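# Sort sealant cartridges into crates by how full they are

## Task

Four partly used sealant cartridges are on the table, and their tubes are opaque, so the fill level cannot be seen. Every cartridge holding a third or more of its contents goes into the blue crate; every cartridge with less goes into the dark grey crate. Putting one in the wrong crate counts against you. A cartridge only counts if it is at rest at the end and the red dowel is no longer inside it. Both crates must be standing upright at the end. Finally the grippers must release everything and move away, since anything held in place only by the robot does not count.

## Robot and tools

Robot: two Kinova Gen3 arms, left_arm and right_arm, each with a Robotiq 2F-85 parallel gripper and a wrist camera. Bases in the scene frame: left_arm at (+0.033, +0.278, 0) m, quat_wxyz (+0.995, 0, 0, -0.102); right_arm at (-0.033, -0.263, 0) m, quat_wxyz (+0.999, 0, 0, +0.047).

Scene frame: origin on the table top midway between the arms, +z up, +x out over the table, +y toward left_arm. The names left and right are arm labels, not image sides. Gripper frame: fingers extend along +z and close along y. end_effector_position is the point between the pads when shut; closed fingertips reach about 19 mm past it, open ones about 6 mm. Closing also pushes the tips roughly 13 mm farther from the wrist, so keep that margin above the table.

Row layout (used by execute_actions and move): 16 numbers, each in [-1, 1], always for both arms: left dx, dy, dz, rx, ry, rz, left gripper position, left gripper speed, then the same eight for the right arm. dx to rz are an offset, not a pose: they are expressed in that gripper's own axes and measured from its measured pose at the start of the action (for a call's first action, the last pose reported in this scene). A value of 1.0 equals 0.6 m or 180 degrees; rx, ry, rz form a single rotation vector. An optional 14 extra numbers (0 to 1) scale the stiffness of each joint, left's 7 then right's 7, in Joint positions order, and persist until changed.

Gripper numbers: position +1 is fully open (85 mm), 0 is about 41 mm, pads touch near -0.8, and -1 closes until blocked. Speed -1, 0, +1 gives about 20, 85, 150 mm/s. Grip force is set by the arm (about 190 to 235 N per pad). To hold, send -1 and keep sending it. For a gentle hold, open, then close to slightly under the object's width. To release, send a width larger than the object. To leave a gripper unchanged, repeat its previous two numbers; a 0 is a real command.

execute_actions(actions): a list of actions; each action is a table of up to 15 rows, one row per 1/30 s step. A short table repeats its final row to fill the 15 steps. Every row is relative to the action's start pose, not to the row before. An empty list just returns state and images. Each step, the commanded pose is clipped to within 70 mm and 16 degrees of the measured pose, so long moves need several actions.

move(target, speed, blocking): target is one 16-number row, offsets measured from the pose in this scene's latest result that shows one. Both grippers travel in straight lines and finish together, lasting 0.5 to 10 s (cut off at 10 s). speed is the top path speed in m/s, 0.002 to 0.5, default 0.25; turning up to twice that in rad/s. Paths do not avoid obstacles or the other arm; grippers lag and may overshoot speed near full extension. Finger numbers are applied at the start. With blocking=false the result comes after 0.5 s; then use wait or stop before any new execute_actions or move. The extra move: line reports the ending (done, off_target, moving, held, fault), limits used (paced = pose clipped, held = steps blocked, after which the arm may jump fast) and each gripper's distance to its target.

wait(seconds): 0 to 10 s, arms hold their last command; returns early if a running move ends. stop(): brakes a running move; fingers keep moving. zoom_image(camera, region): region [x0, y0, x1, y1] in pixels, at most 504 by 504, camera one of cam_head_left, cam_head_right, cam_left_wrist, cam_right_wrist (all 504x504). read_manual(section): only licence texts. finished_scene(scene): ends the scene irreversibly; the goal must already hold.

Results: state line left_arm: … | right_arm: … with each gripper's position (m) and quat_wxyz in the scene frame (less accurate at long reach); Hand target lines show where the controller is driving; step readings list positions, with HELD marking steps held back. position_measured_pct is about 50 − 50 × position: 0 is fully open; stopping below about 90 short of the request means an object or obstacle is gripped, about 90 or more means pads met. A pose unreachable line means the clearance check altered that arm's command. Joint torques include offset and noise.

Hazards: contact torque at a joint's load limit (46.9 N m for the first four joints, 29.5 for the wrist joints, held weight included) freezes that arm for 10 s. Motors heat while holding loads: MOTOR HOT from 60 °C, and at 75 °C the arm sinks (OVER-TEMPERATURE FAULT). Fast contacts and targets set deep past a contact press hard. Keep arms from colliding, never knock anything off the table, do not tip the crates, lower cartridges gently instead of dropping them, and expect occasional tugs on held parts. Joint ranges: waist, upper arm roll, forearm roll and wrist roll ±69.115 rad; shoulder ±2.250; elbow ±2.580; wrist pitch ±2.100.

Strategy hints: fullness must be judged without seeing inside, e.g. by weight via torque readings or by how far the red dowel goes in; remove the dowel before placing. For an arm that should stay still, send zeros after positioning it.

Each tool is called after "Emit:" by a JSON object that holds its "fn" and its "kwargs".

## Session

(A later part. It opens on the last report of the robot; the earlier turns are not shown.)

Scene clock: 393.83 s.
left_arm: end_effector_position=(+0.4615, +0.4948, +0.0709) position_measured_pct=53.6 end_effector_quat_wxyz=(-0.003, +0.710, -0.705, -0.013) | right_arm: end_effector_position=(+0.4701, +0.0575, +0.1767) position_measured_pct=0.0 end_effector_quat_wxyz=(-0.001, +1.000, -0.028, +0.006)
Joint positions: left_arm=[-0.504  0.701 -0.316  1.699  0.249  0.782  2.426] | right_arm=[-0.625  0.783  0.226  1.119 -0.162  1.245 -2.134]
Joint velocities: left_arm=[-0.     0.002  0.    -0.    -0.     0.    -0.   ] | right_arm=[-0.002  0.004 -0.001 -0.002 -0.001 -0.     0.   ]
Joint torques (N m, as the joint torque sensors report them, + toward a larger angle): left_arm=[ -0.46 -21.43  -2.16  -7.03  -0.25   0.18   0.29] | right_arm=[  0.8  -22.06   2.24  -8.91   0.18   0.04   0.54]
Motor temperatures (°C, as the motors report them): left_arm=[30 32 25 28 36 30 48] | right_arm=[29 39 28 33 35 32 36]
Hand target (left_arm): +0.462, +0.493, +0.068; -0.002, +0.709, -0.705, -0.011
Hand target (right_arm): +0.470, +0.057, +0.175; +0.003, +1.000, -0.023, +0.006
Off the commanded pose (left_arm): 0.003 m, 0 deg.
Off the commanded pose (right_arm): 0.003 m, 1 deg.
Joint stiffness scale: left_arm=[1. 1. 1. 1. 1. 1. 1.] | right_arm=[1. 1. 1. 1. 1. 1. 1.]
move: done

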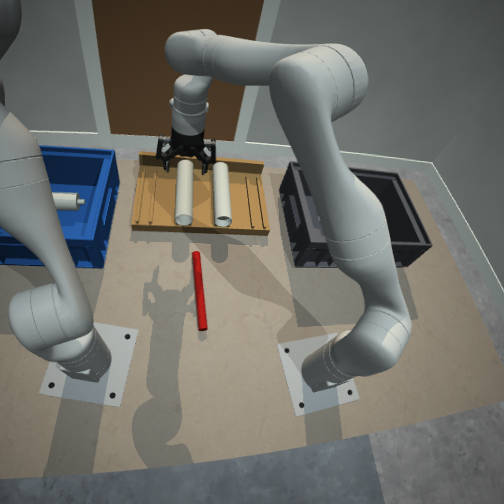

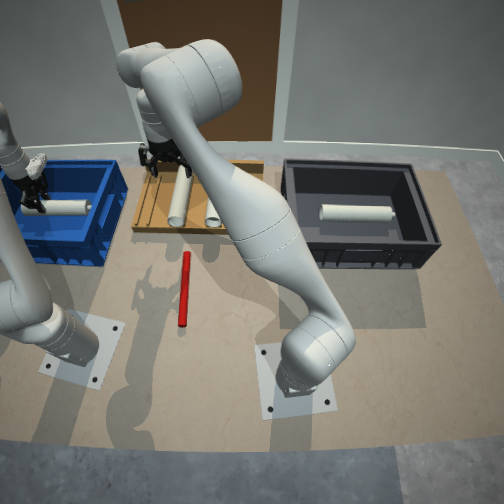

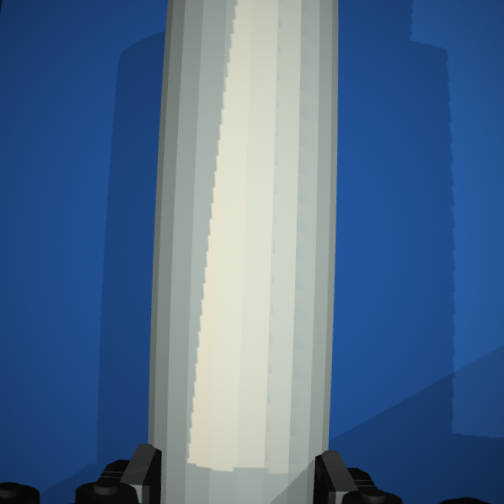

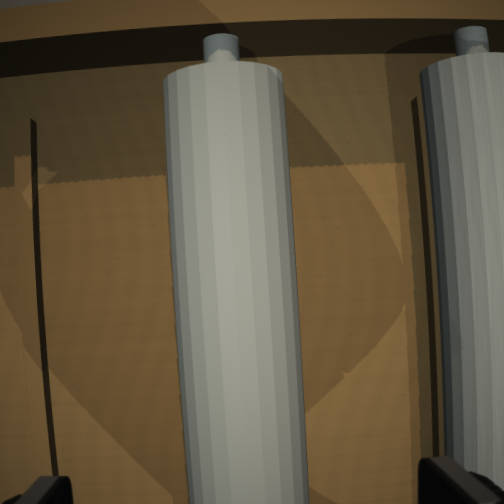

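Emit:
{"fn": "move", "kwargs": {"target": [0,0,0,0,0,0,0.6,0, 0,0.003,0.162,0,0,-0.01,1,0.5], "speed": 0.12}}

Emit:
{"fn": "move", "kwargs": {"target": [0,0,-0.3,0,0,0,0.6,0, 0,0,0.003,0,0,0,-1,0], "speed": 0.12}}

Scene clock: 401.60 s.
left_arm: end_effector_position=(+0.4616, +0.4949, +0.0709) position_measured_pct=20.2 end_effector_quat_wxyz=(-0.004, +0.710, -0.705, -0.013) | right_arm: end_effector_position=(+0.4721, +0.0551, +0.0825) position_measured_pct=0.0 end_effector_quat_wxyz=(+0.001, +1.000, -0.014, +0.008)
Joint positions: left_arm=[-0.504  0.701 -0.316  1.699  0.249  0.782  2.426] | right_arm=[-0.613  0.882  0.194  1.24  -0.162  1.022 -2.097]
Joint velocities: left_arm=[ 0.     0.001  0.001  0.    -0.     0.001 -0.   ] | right_arm=[ 0.003  0.002 -0.003  0.001 -0.001 -0.002 -0.   ]
Joint torques (N m, as the joint torque sensors report them, + toward a larger angle): left_arm=[ -0.39 -20.24  -2.29  -6.09  -0.38   0.34   0.13] | right_arm=[  0.73 -22.73   2.04  -7.54   0.     0.46   0.12]
Motor temperatures (°C, as the motors report them): left_arm=[30 32 25 28 36 30 48] | right_arm=[29 39 28 33 35 32 36]
Hand target (left_arm): +0.462, +0.495, +0.071; -0.003, +0.710, -0.705, -0.013
Hand target (right_arm): +0.471, +0.056, +0.079; -0.001, +1.000, -0.012, +0.006
Off the commanded pose (left_arm): 0.000 m, 0 deg.
Off the commanded pose (right_arm): 0.003 m, 0 deg.
Joint stiffness scale: left_arm=[1. 1. 1. 1. 1. 1. 1.] | right_arm=[1. 1. 1. 1. 1. 1. 1.]
move: done

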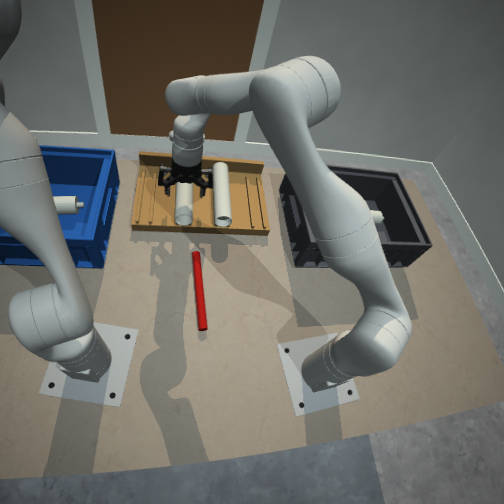

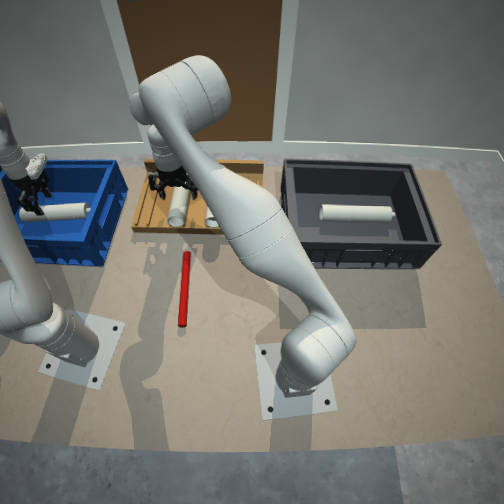

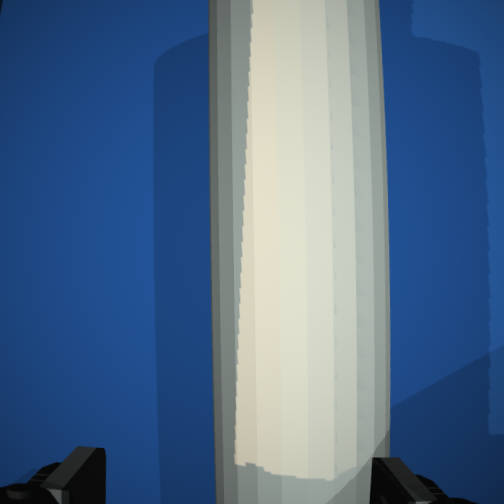

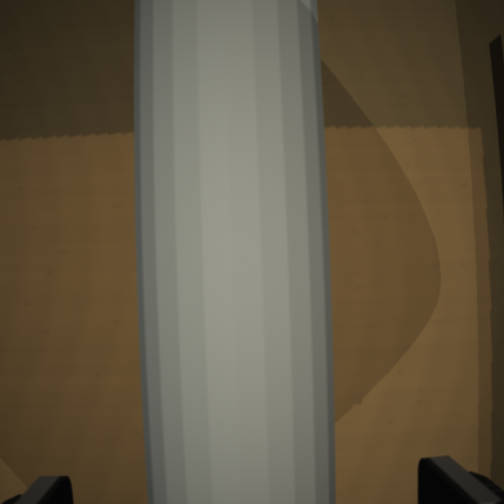

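Scene clock: 403.53 s.
left_arm: end_effector_position=(+0.4661, +0.4877, +0.2478) position_measured_pct=19.8 end_effector_quat_wxyz=(-0.002, +0.708, -0.707, -0.009) | right_arm: end_effector_position=(+0.4725, +0.0554, +0.0834) position_measured_pct=50.0 end_effector_quat_wxyz=(+0.000, +1.000, -0.013, +0.009)
Joint positions: left_arm=[-0.459  0.476 -0.371  1.444  0.156  1.254  2.507] | right_arm=[-0.613  0.881  0.194  1.239 -0.162  1.022 -2.097]
Joint velocities: left_arm=[-0.001 -0.002 -0.001 -0.001 -0.    -0.    -0.001] | right_arm=[ 0.001 -0.    -0.    -0.001  0.    -0.001 -0.   ]
Joint torques (N m, as the joint torque sensors report them, + toward a larger angle): left_arm=[ -0.02 -18.02  -2.03  -8.68  -0.15   0.04   0.01] | right_arm=[  1.92 -18.73   3.17  -5.83   0.92   0.41   0.23]
Motor temperatures (°C, as the motors report them): left_arm=[30 32 25 28 36 30 48] | right_arm=[29 39 28 33 35 32 36]
Hand target (left_arm): +0.464, +0.490, +0.251; -0.003, +0.709, -0.705, -0.013
Hand target (right_arm): +0.472, +0.055, +0.081; +0.001, +1.000, -0.014, +0.008
Off the commanded pose (left_arm): 0.005 m, 1 deg.
Off the commanded pose (right_arm): 0.003 m, 0 deg.
Joint stiffness scale: left_arm=[1. 1. 1. 1. 1. 1. 1.] | right_arm=[1. 1. 1. 1. 1. 1. 1.]
move: off_target (left_arm)

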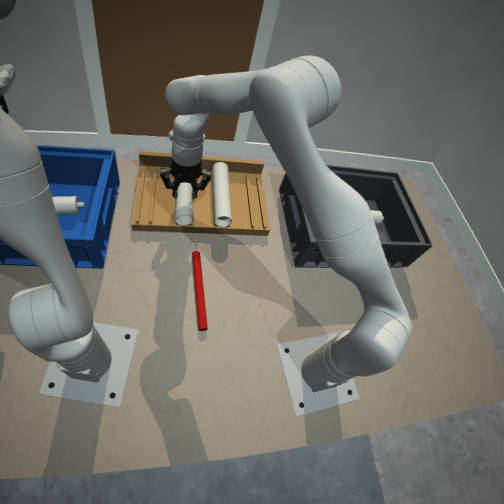

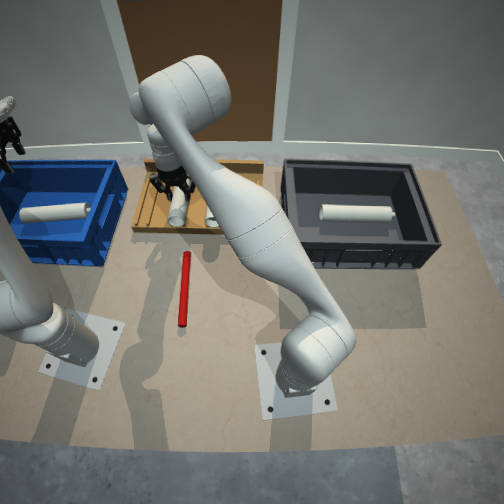

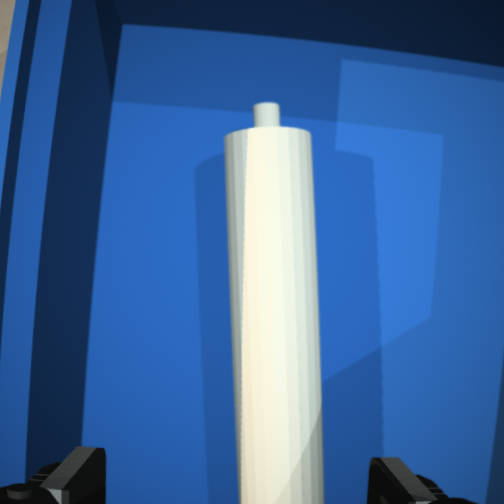

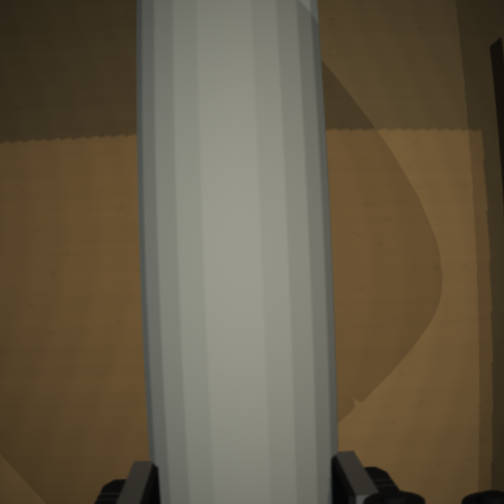

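Emit:
{"fn": "move", "kwargs": {"target": [0,0,0,0,0,-0.485,1,0.5, 0,0,-0.28,0,0,0,-1,0], "speed": 0.25}}

Scene clock: 411.47 s.
left_arm: end_effector_position=(+0.4651, +0.4897, +0.2484) position_measured_pct=0.0 end_effector_quat_wxyz=(-0.010, +1.000, -0.025, -0.005) | right_arm: end_effector_position=(+0.4690, +0.0574, +0.2485) position_measured_pct=50.0 end_effector_quat_wxyz=(-0.002, +1.000, -0.011, +0.006)
Joint positions: left_arm=[-0.347  0.499 -0.557  1.442  0.246  1.269  3.945] | right_arm=[-0.625  0.735  0.246  0.977 -0.162  1.432 -2.107]
Joint velocities: left_arm=[ 0.     0.001 -0.001 -0.     0.     0.     0.006] | right_arm=[ 0.     0.     0.001 -0.001 -0.     0.    -0.001]
Joint torques (N m, as the joint torque sensors report them, + toward a larger angle): left_arm=[ -0.16 -17.87  -2.77  -8.49  -0.12   0.11   0.15] | right_arm=[  0.48 -22.26   1.95  -8.78  -0.03  -0.08  -0.05]
Motor temperatures (°C, as the motors report them): left_arm=[30 32 25 28 36 30 48] | right_arm=[29 39 28 33 35 32 36]
Hand target (left_arm): +0.466, +0.488, +0.248; -0.007, +1.000, -0.023, -0.005
Hand target (right_arm): +0.470, +0.056, +0.251; +0.000, +1.000, -0.013, +0.009
Off the commanded pose (left_arm): 0.002 m, 0 deg.
Off the commanded pose (right_arm): 0.003 m, 1 deg.
Joint stiffness scale: left_arm=[1. 1. 1. 1. 1. 1. 1.] | right_arm=[1. 1. 1. 1. 1. 1. 1.]
move: done

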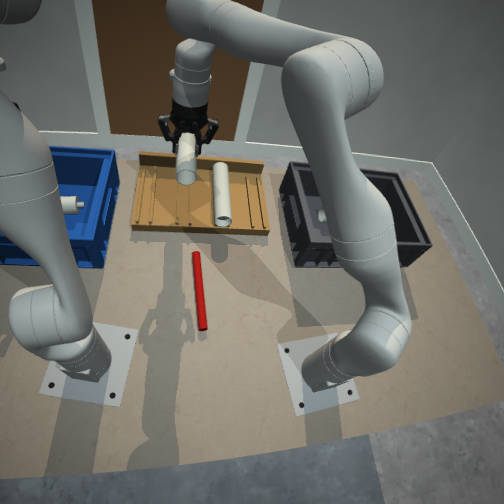

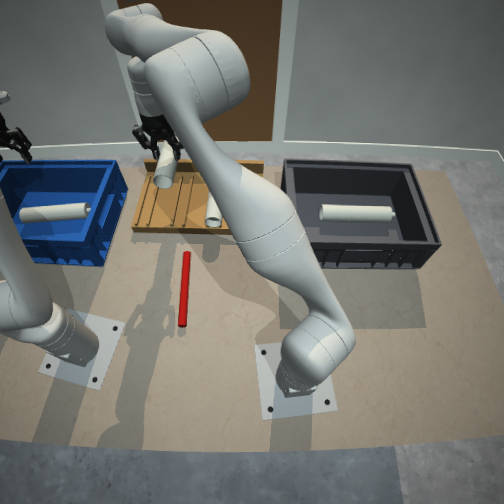

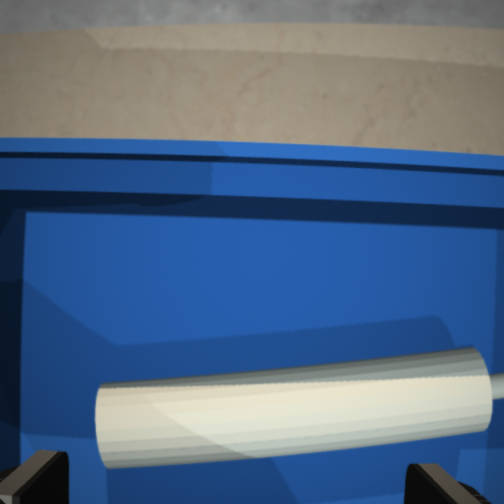

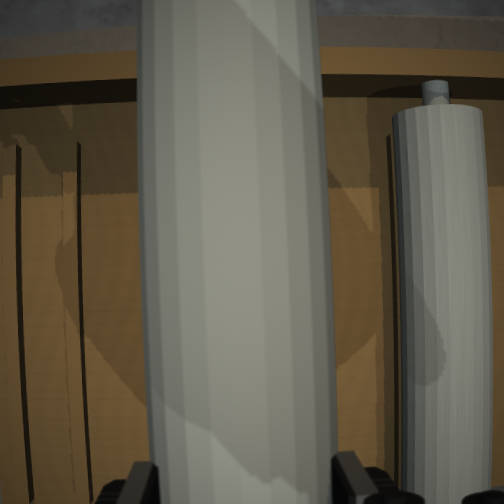

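Emit:
{"fn": "move", "kwargs": {"target": [0.05,0.897,0.113,0,0,0,1,0.5, -0.18,0.85,0,0,0,0.493,-1,0], "speed": 0.25}}

Scene clock: 423.27 s.
left_arm: end_effector_position=(+0.4689, -0.0432, +0.1701) position_measured_pct=0.0 end_effector_quat_wxyz=(-0.011, +1.000, -0.026, -0.002) | right_arm: end_effector_position=(+0.3496, -0.4531, +0.2467) position_measured_pct=50.0 end_effector_quat_wxyz=(+0.002, -0.708, +0.706, -0.007)
Joint positions: left_arm=[ 0.575  0.687 -0.325  1.332  0.202  1.171  5.102] | right_arm=[-0.06   0.404  0.791  1.678 -0.309  1.174 -2.424]
Joint velocities: left_arm=[ 0.001  0.002  0.001 -0.001 -0.     0.    -0.   ] | right_arm=[ 0.007 -0.    -0.    -0.001 -0.001 -0.002 -0.   ]
Joint torques (N m, as the joint torque sensors report them, + toward a larger angle): left_arm=[ -0.4  -21.49  -2.07  -8.39  -0.19  -0.04   0.25] | right_arm=[  0.32 -13.21   3.39  -8.51   0.13   0.16   0.02]
Motor temperatures (°C, as the motors report them): left_arm=[30 32 25 28 36 30 48] | right_arm=[29 39 28 33 35 32 36]
Hand target (left_arm): +0.466, -0.047, +0.169; -0.010, +1.000, -0.025, -0.006
Hand target (right_arm): +0.351, -0.452, +0.246; -0.005, +0.707, -0.707, +0.005
Off the commanded pose (left_arm): 0.005 m, 0 deg.
Off the commanded pose (right_arm): 0.004 m, 1 deg.
Joint stiffness scale: left_arm=[1. 1. 1. 1. 1. 1. 1.] | right_arm=[1. 1. 1. 1. 1. 1. 1.]
move: off_target (left_arm, right_arm)

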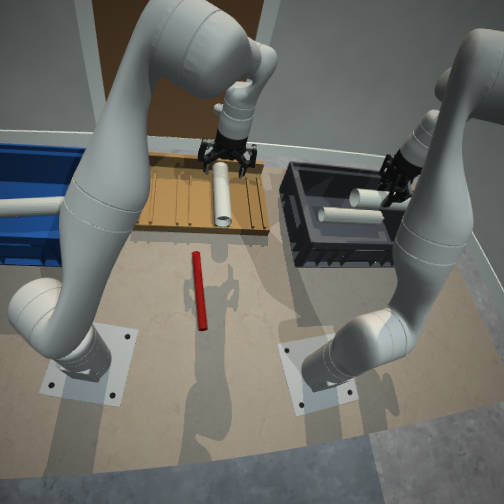

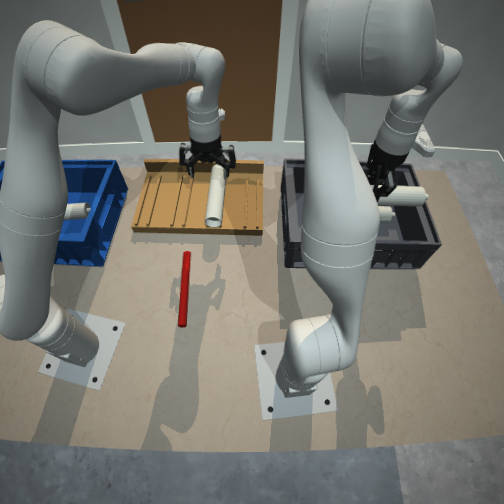

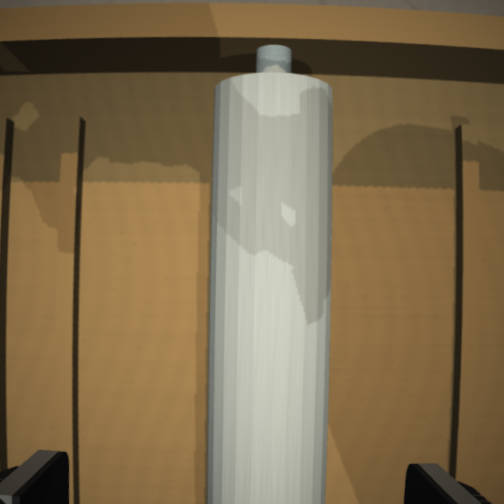

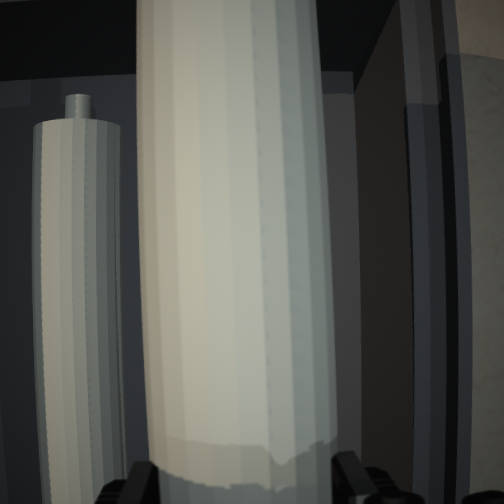

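Emit:
{"fn": "move", "kwargs": {"target": [0.027,0.023,0.153,0,0,0,1,0.5, 0,0,0.294,0,0,0,-1,0], "speed": 0.13}}

Scene clock: 437.00 s.
left_arm: end_effector_position=(+0.4853, -0.0536, +0.0808) position_measured_pct=0.0 end_effector_quat_wxyz=(-0.015, +1.000, -0.025, -0.000) | right_arm: end_effector_position=(+0.3520, -0.4549, +0.0726) position_measured_pct=50.0 end_effector_quat_wxyz=(+0.001, -0.709, +0.705, -0.008)
Joint positions: left_arm=[ 0.553  0.834 -0.288  1.355  0.222  1.     5.098] | right_arm=[ 0.096  0.668  0.591  1.916 -0.554  0.707 -2.215]
Joint velocities: left_arm=[-0.003  0.001  0.002 -0.    -0.    -0.    -0.   ] | right_arm=[ 0.009  0.003 -0.007 -0.     0.    -0.002  0.001]
Joint torques (N m, as the joint torque sensors report them, + toward a larger angle): left_arm=[ -0.15 -22.97  -2.16  -7.48  -0.28   0.01   0.14] | right_arm=[ -0.48 -15.95   3.39  -5.42   0.01  -0.3    0.24]
Motor temperatures (°C, as the motors report them): left_arm=[30 32 25 28 36 30 48] | right_arm=[29 38 28 33 35 32 36]
Hand target (left_arm): +0.484, -0.056, +0.078; -0.012, +1.000, -0.026, -0.002
Hand target (right_arm): +0.352, -0.454, +0.070; -0.002, +0.708, -0.706, +0.007
Off the commanded pose (left_arm): 0.004 m, 0 deg.
Off the commanded pose (right_arm): 0.002 m, 0 deg.
Joint stiffness scale: left_arm=[1. 1. 1. 1. 1. 1. 1.] | right_arm=[1. 1. 1. 1. 1. 1. 1.]
move: off_target (left_arm)

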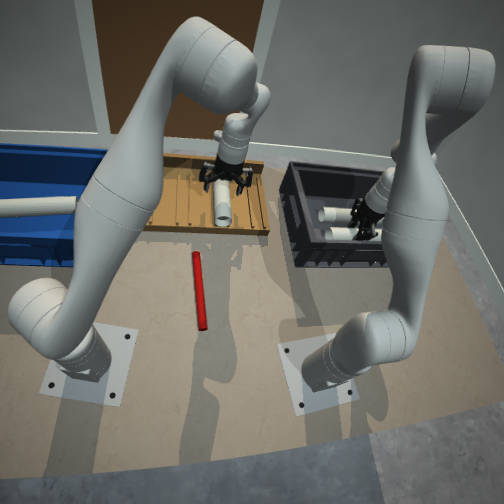

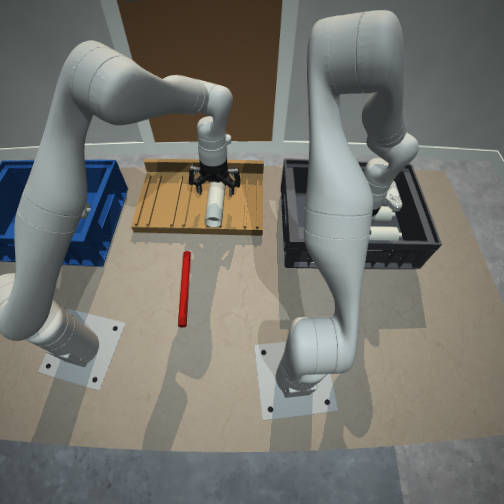

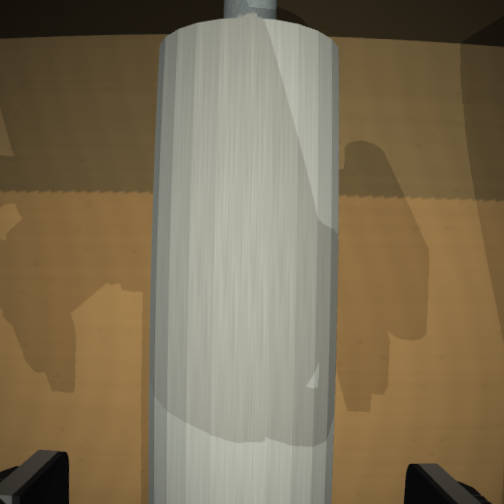

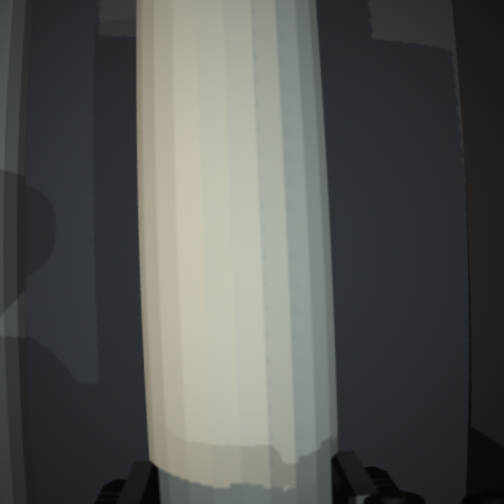

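Well centred. Close left, open right.

Emit:
{"fn": "move", "kwargs": {"target": [0,0,0.004,0,0,0,-1,0, 0,0,0,0,0,0,0.5,0], "speed": 0.05}}

Emit:
{"fn": "move", "kwargs": {"target": [0,0,-0.28,0,0,0,-1,0, 0,0,-0.3,0,0,0,0.5,0], "speed": 0.13}}

Scene clock: 443.00 s.
left_arm: end_effector_position=(+0.4856, -0.0544, +0.0819) position_measured_pct=53.2 end_effector_quat_wxyz=(-0.014, +1.000, -0.026, +0.001) | right_arm: end_effector_position=(+0.3518, -0.4552, +0.0725) position_measured_pct=25.0 end_effector_quat_wxyz=(+0.001, -0.709, +0.706, -0.008)
Joint positions: left_arm=[ 0.553  0.832 -0.287  1.355  0.223  0.999  5.098] | right_arm=[ 0.097  0.668  0.591  1.916 -0.554  0.707 -2.215]
Joint velocities: left_arm=[ 0.    -0.    -0.002 -0.    -0.     0.001  0.   ] | right_arm=[-0.    -0.    -0.    -0.002  0.001  0.002  0.003]
Joint torques (N m, as the joint torque sensors report them, + toward a larger angle): left_arm=[ -1.5  -16.44  -3.06  -6.86  -0.59  -2.17   0.02] | right_arm=[  0.19 -15.39   3.7   -5.45   0.26  -0.1    0.23]
Motor temperatures (°C, as the motors report them): left_arm=[30 32 25 28 36 30 48] | right_arm=[29 38 28 33 35 32 36]
Hand target (left_arm): +0.485, -0.054, +0.078; -0.015, +1.000, -0.025, -0.000
Hand target (right_arm): +0.352, -0.455, +0.073; -0.001, +0.709, -0.705, +0.008
Off the commanded pose (left_arm): 0.004 m, 0 deg.
Off the commanded pose (right_arm): 0.000 m, 0 deg.
Joint stiffness scale: left_arm=[1. 1. 1. 1. 1. 1. 1.] | right_arm=[1. 1. 1. 1. 1. 1. 1.]
move: off_target (left_arm)

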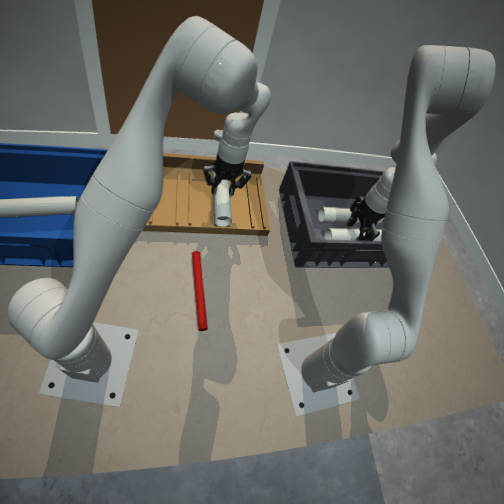

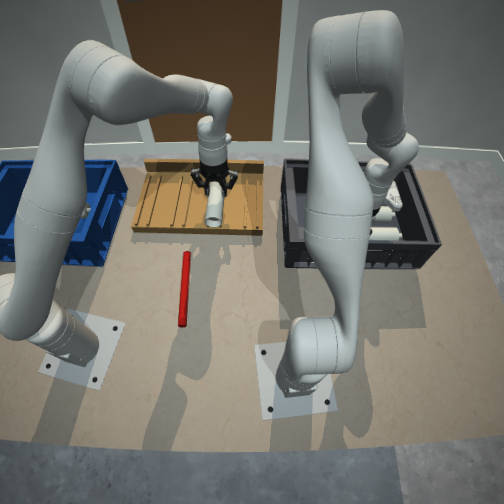

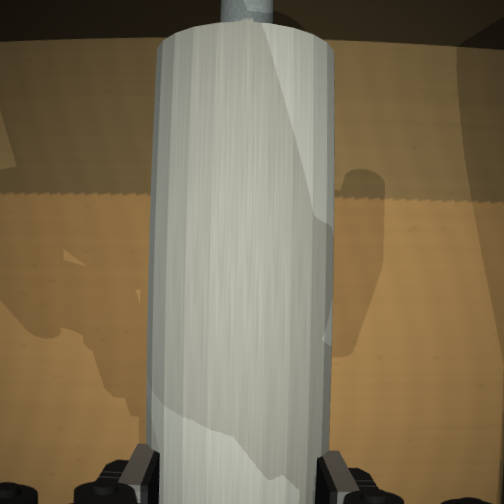

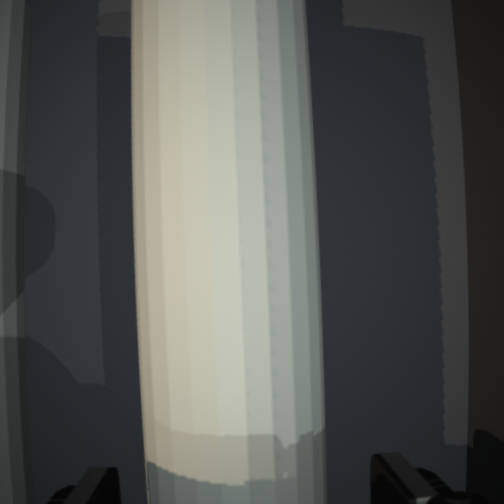

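Scene clock: 444.83 s.
left_arm: end_effector_position=(+0.4833, -0.0624, +0.2468) position_measured_pct=53.2 end_effector_quat_wxyz=(-0.010, +1.000, -0.029, -0.002) | right_arm: end_effector_position=(+0.3513, -0.4519, +0.2500) position_measured_pct=25.0 end_effector_quat_wxyz=(-0.004, +0.709, -0.705, +0.007)
Joint positions: left_arm=[ 0.563  0.679 -0.322  1.086  0.186  1.417  5.136] | right_arm=[-0.06   0.402  0.79   1.669 -0.31   1.184 -2.424]
Joint velocities: left_arm=[ 0.     0.001 -0.003 -0.002  0.     0.001 -0.   ] | right_arm=[-0.007 -0.003  0.004  0.    -0.001  0.002 -0.001]
Joint torques (N m, as the joint torque sensors report them, + toward a larger angle): left_arm=[ -0.01 -24.69  -2.22 -10.64  -0.37   0.24   0.1 ] | right_arm=[  0.54 -13.37   2.47  -8.75   0.07   0.45   0.24]
Motor temperatures (°C, as the motors report them): left_arm=[30 32 25 28 36 30 48] | right_arm=[29 38 28 33 35 32 36]
Hand target (left_arm): +0.485, -0.059, +0.250; -0.013, +1.000, -0.026, +0.001
Hand target (right_arm): +0.350, -0.454, +0.252; -0.001, +0.709, -0.706, +0.008
Off the commanded pose (left_arm): 0.005 m, 1 deg.
Off the commanded pose (right_arm): 0.003 m, 0 deg.
Joint stiffness scale: left_arm=[1. 1. 1. 1. 1. 1. 1.] | right_arm=[1. 1. 1. 1. 1. 1. 1.]
move: off_target (left_arm)

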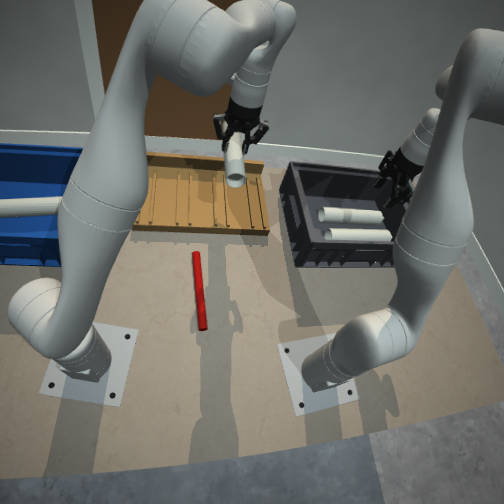

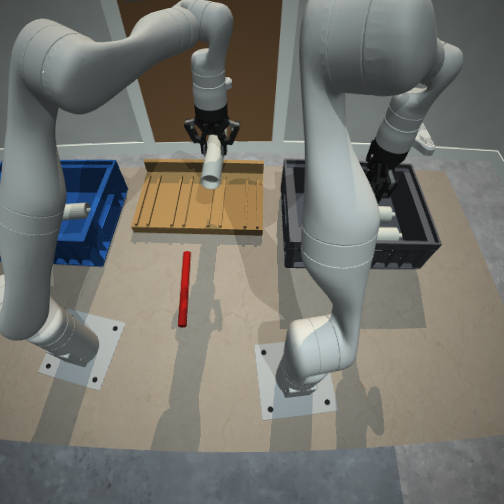

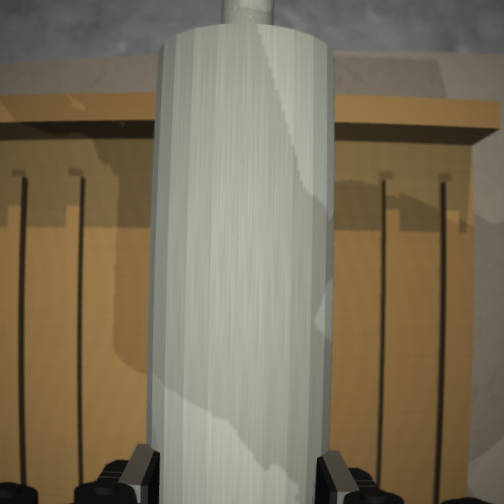

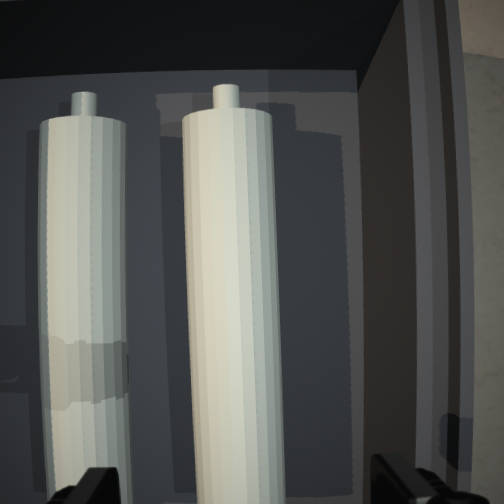

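Emit:
{"fn": "move", "kwargs": {"target": [-0.256,-0.873,0,0,0,0.482,-1,0, 0,0,0,0,0,0,0.5,0], "speed": 0.25}}

Scene clock: 455.70 s.
left_arm: end_effector_position=(+0.3609, +0.4698, +0.2588) position_measured_pct=53.2 end_effector_quat_wxyz=(-0.010, +0.707, -0.707, -0.009) | right_arm: end_effector_position=(+0.3514, -0.4517, +0.2501) position_measured_pct=25.0 end_effector_quat_wxyz=(-0.004, +0.710, -0.705, +0.007)
Joint positions: left_arm=[-0.32   0.246 -0.575  1.762  0.123  1.157  2.417] | right_arm=[-0.06   0.401  0.79   1.669 -0.31   1.184 -2.424]
Joint velocities: left_arm=[-0.009 -0.003  0.001 -0.     0.    -0.    -0.   ] | right_arm=[-0.     0.    -0.    -0.     0.001 -0.001 -0.002]
Joint torques (N m, as the joint torque sensors report them, + toward a larger angle): left_arm=[ -0.27 -14.14  -2.    -9.85  -0.33   0.     0.15] | right_arm=[  0.24 -12.73   3.54  -8.14  -0.09   0.3    0.26]
Motor temperatures (°C, as the motors report them): left_arm=[30 33 25 28 36 30 48] | right_arm=[29 38 28 33 35 32 36]
Hand target (left_arm): +0.362, +0.469, +0.258; -0.007, +0.706, -0.708, -0.007
Hand target (right_arm): +0.351, -0.452, +0.250; -0.004, +0.709, -0.705, +0.007
Off the commanded pose (left_arm): 0.001 m, 0 deg.
Off the commanded pose (right_arm): 0.000 m, 0 deg.
Joint stiffness scale: left_arm=[1. 1. 1. 1. 1. 1. 1.] | right_arm=[1. 1. 1. 1. 1. 1. 1.]
move: done

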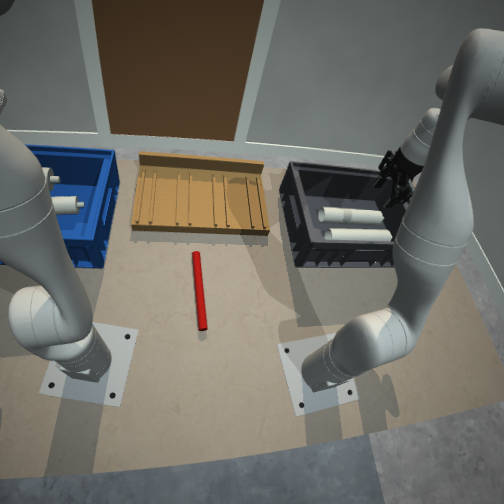

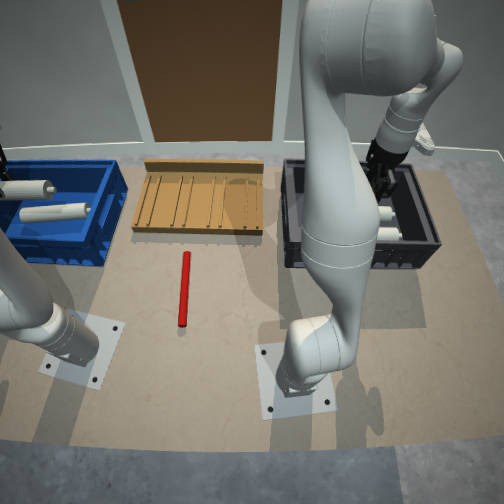

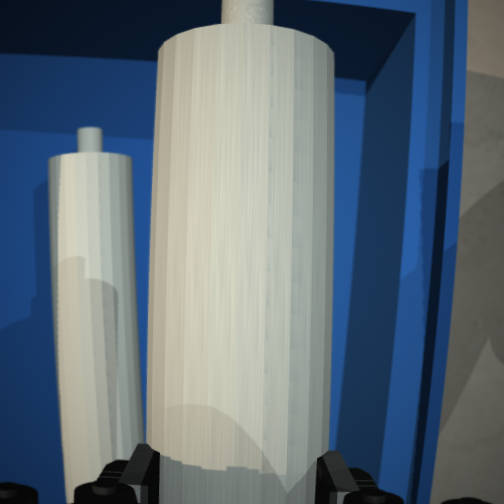

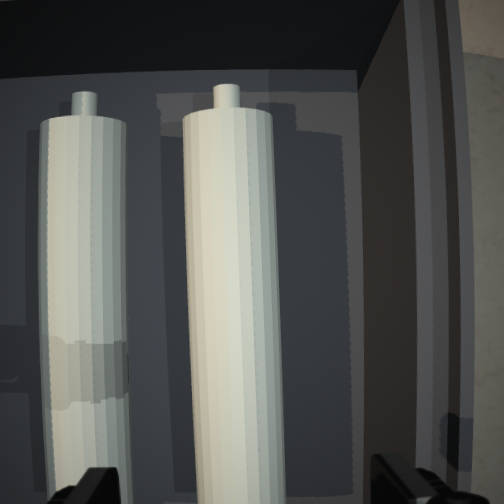

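Emit:
{"fn": "move", "kwargs": {"target": [0,0,0.306,0,0,0,-1,0, 0,0,0,0,0,0,0.5,0], "speed": 0.13}}

Emit:
{"fn": "move", "kwargs": {"target": [0,0,0,0,0,0,0.45,0, 0,0,0,0,0,0,0.5,0], "speed": 0.1}}

Emit:
{"fn": "move", "kwargs": {"target": [0,0,-0.3,0,0,0,0.45,0, 0,0,0,0,0,0,0.5,0], "speed": 0.13}}

Scene clock: 466.00 s.
left_arm: end_effector_position=(+0.3606, +0.4768, +0.0779) position_measured_pct=53.2 end_effector_quat_wxyz=(-0.011, +0.707, -0.707, -0.011) | right_arm: end_effector_position=(+0.3514, -0.4517, +0.2501) position_measured_pct=25.0 end_effector_quat_wxyz=(-0.004, +0.710, -0.705, +0.007)
Joint positions: left_arm=[-0.452  0.549 -0.469  2.04   0.374  0.616  2.18 ] | right_arm=[-0.06   0.401  0.79   1.669 -0.31   1.184 -2.424]
Joint velocities: left_arm=[-0.01   0.005  0.009  0.    -0.    -0.002 -0.   ] | right_arm=[ 0.    -0.001  0.    -0.001  0.    -0.001  0.002]
Joint torques (N m, as the joint torque sensors report them, + toward a larger angle): left_arm=[ -0.33 -17.07  -2.32  -5.94  -0.22   0.01   0.16] | right_arm=[  0.35 -12.45   3.23  -8.44   0.15   0.27   0.1 ]
Motor temperatures (°C, as the motors report them): left_arm=[30 33 25 28 36 30 48] | right_arm=[29 38 28 33 35 32 36]
Hand target (left_arm): +0.361, +0.475, +0.076; -0.010, +0.707, -0.707, -0.010
Hand target (right_arm): +0.351, -0.452, +0.250; -0.004, +0.710, -0.705, +0.007
Off the commanded pose (left_arm): 0.003 m, 0 deg.
Off the commanded pose (right_arm): 0.000 m, 0 deg.
Joint stiffness scale: left_arm=[1. 1. 1. 1. 1. 1. 1.] | right_arm=[1. 1. 1. 1. 1. 1. 1.]
move: done

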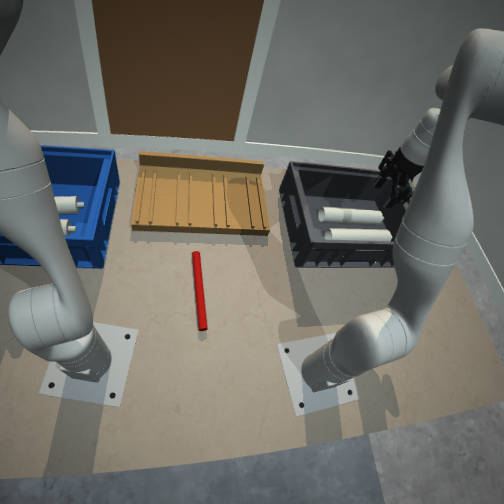

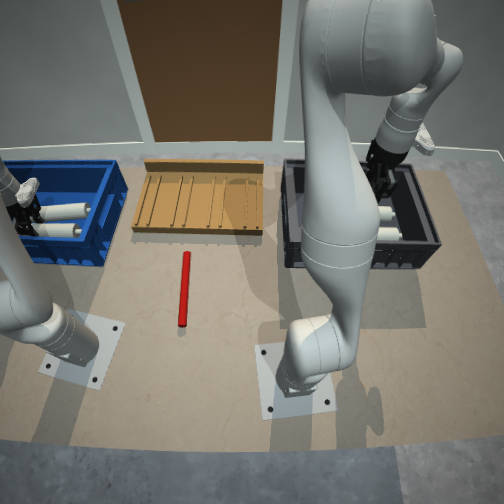

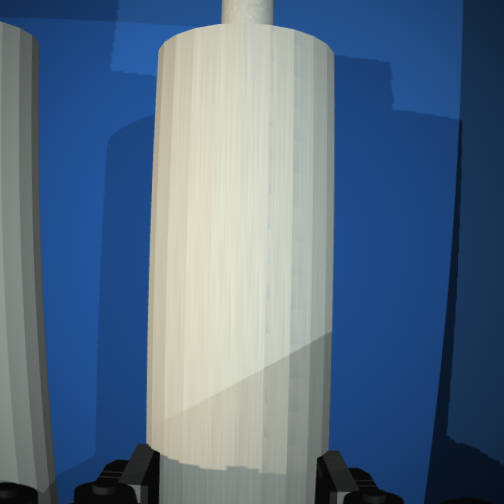

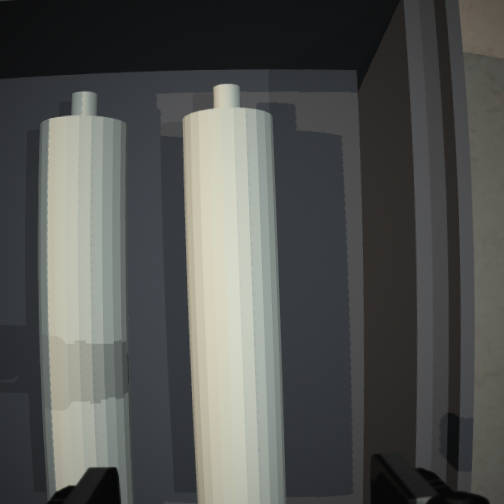

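Scene clock: 466.67 s.
left_arm: end_effector_position=(+0.3606, +0.4768, +0.0779) position_measured_pct=27.4 end_effector_quat_wxyz=(-0.011, +0.707, -0.707, -0.011) | right_arm: end_effector_position=(+0.3514, -0.4517, +0.2501) position_measured_pct=25.0 end_effector_quat_wxyz=(-0.004, +0.710, -0.705, +0.007)
Joint positions: left_arm=[-0.452  0.548 -0.469  2.04   0.374  0.616  2.18 ] | right_arm=[-0.06   0.401  0.79   1.669 -0.31   1.184 -2.424]
Joint velocities: left_arm=[-0.    -0.002  0.001 -0.     0.    -0.001  0.   ] | right_arm=[ 0.     0.001  0.    -0.    -0.    -0.    -0.002]
Joint torques (N m, as the joint torque sensors report them, + toward a larger angle): left_arm=[ -0.08 -15.63  -2.21  -5.14  -0.32  -0.03  -0.02] | right_arm=[  0.57 -13.01   2.99  -8.24   0.25  -0.02   0.  ]
Motor temperatures (°C, as the motors report them): left_arm=[30 33 25 28 36 30 48] | right_arm=[29 38 28 33 35 32 36]
Hand target (left_arm): +0.361, +0.477, +0.078; -0.011, +0.707, -0.707, -0.011
Hand target (right_arm): +0.351, -0.452, +0.250; -0.004, +0.710, -0.705, +0.007
Off the commanded pose (left_arm): 0.000 m, 0 deg.
Off the commanded pose (right_arm): 0.000 m, 0 deg.
Joint stiffness scale: left_arm=[1. 1. 1. 1. 1. 1. 1.] | right_arm=[1. 1. 1. 1. 1. 1. 1.]
move: done

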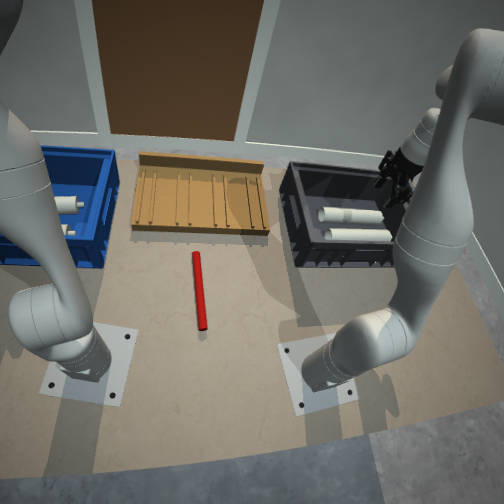

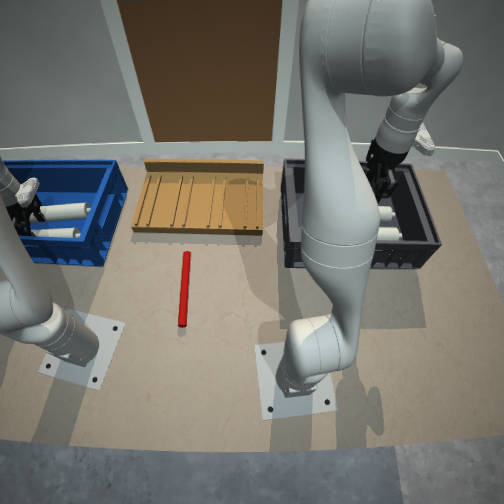

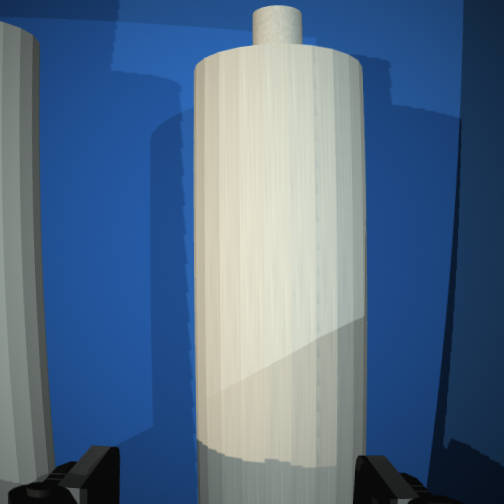

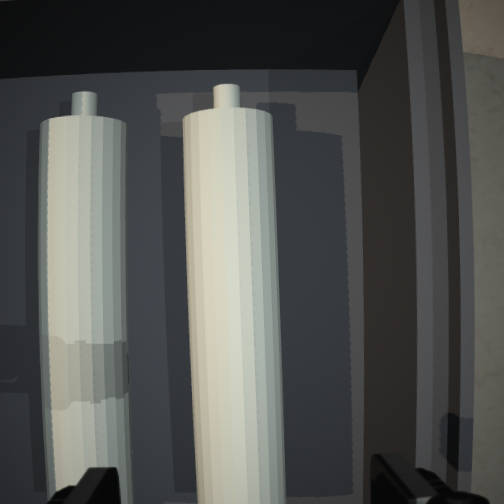

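Scene clock: 468.53 s.
left_arm: end_effector_position=(+0.3624, +0.4693, +0.2552) position_measured_pct=27.4 end_effector_quat_wxyz=(-0.010, +0.706, -0.708, -0.008) | right_arm: end_effector_position=(+0.3514, -0.4517, +0.2501) position_measured_pct=25.0 end_effector_quat_wxyz=(-0.004, +0.710, -0.705, +0.007)
Joint positions: left_arm=[-0.321  0.252 -0.573  1.768  0.129  1.146  2.412] | right_arm=[-0.06   0.401  0.79   1.669 -0.31   1.184 -2.424]
Joint velocities: left_arm=[ 0.001 -0.003  0.003 -0.001 -0.     0.001 -0.   ] | right_arm=[ 0.    -0.     0.     0.002 -0.001 -0.    -0.   ]
Joint torques (N m, as the joint torque sensors report them, + toward a larger angle): left_arm=[  0.12 -12.76  -1.63  -8.46  -0.18  -0.23   0.12] | right_arm=[  0.   -12.68   2.99  -8.49   0.38   0.41   0.58]
Motor temperatures (°C, as the motors report them): left_arm=[30 33 25 28 36 30 48] | right_arm=[29 38 28 33 35 32 36]
Hand target (left_arm): +0.361, +0.471, +0.257; -0.011, +0.707, -0.707, -0.011
Hand target (right_arm): +0.351, -0.452, +0.250; -0.004, +0.710, -0.705, +0.007
Off the commanded pose (left_arm): 0.004 m, 0 deg.
Off the commanded pose (right_arm): 0.000 m, 0 deg.
Joint stiffness scale: left_arm=[1. 1. 1. 1. 1. 1. 1.] | right_arm=[1. 1. 1. 1. 1. 1. 1.]
move: off_target (left_arm)

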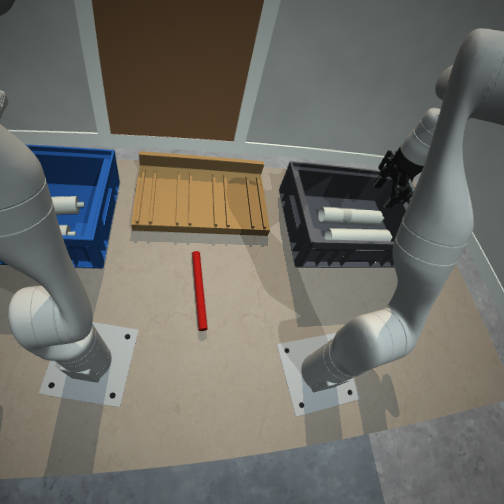

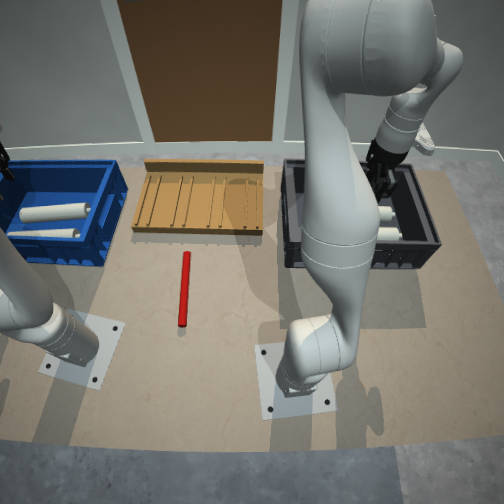

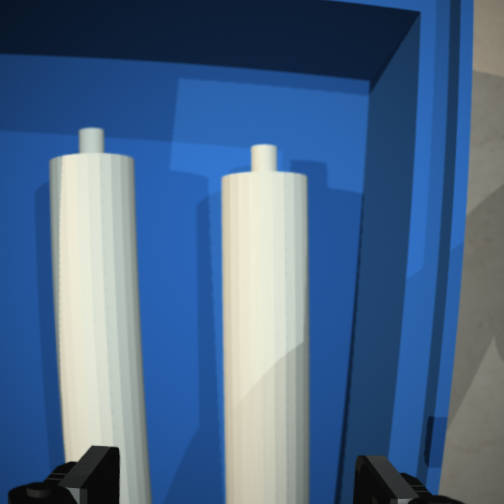

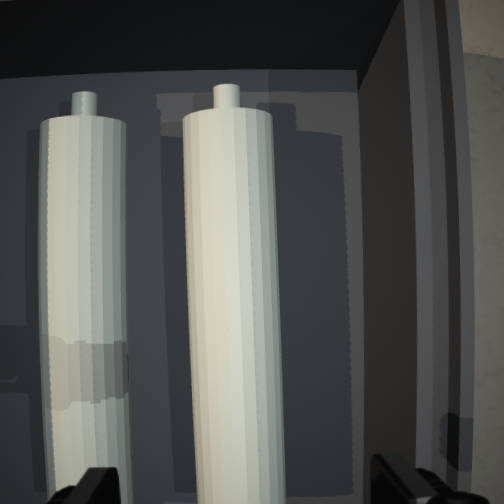

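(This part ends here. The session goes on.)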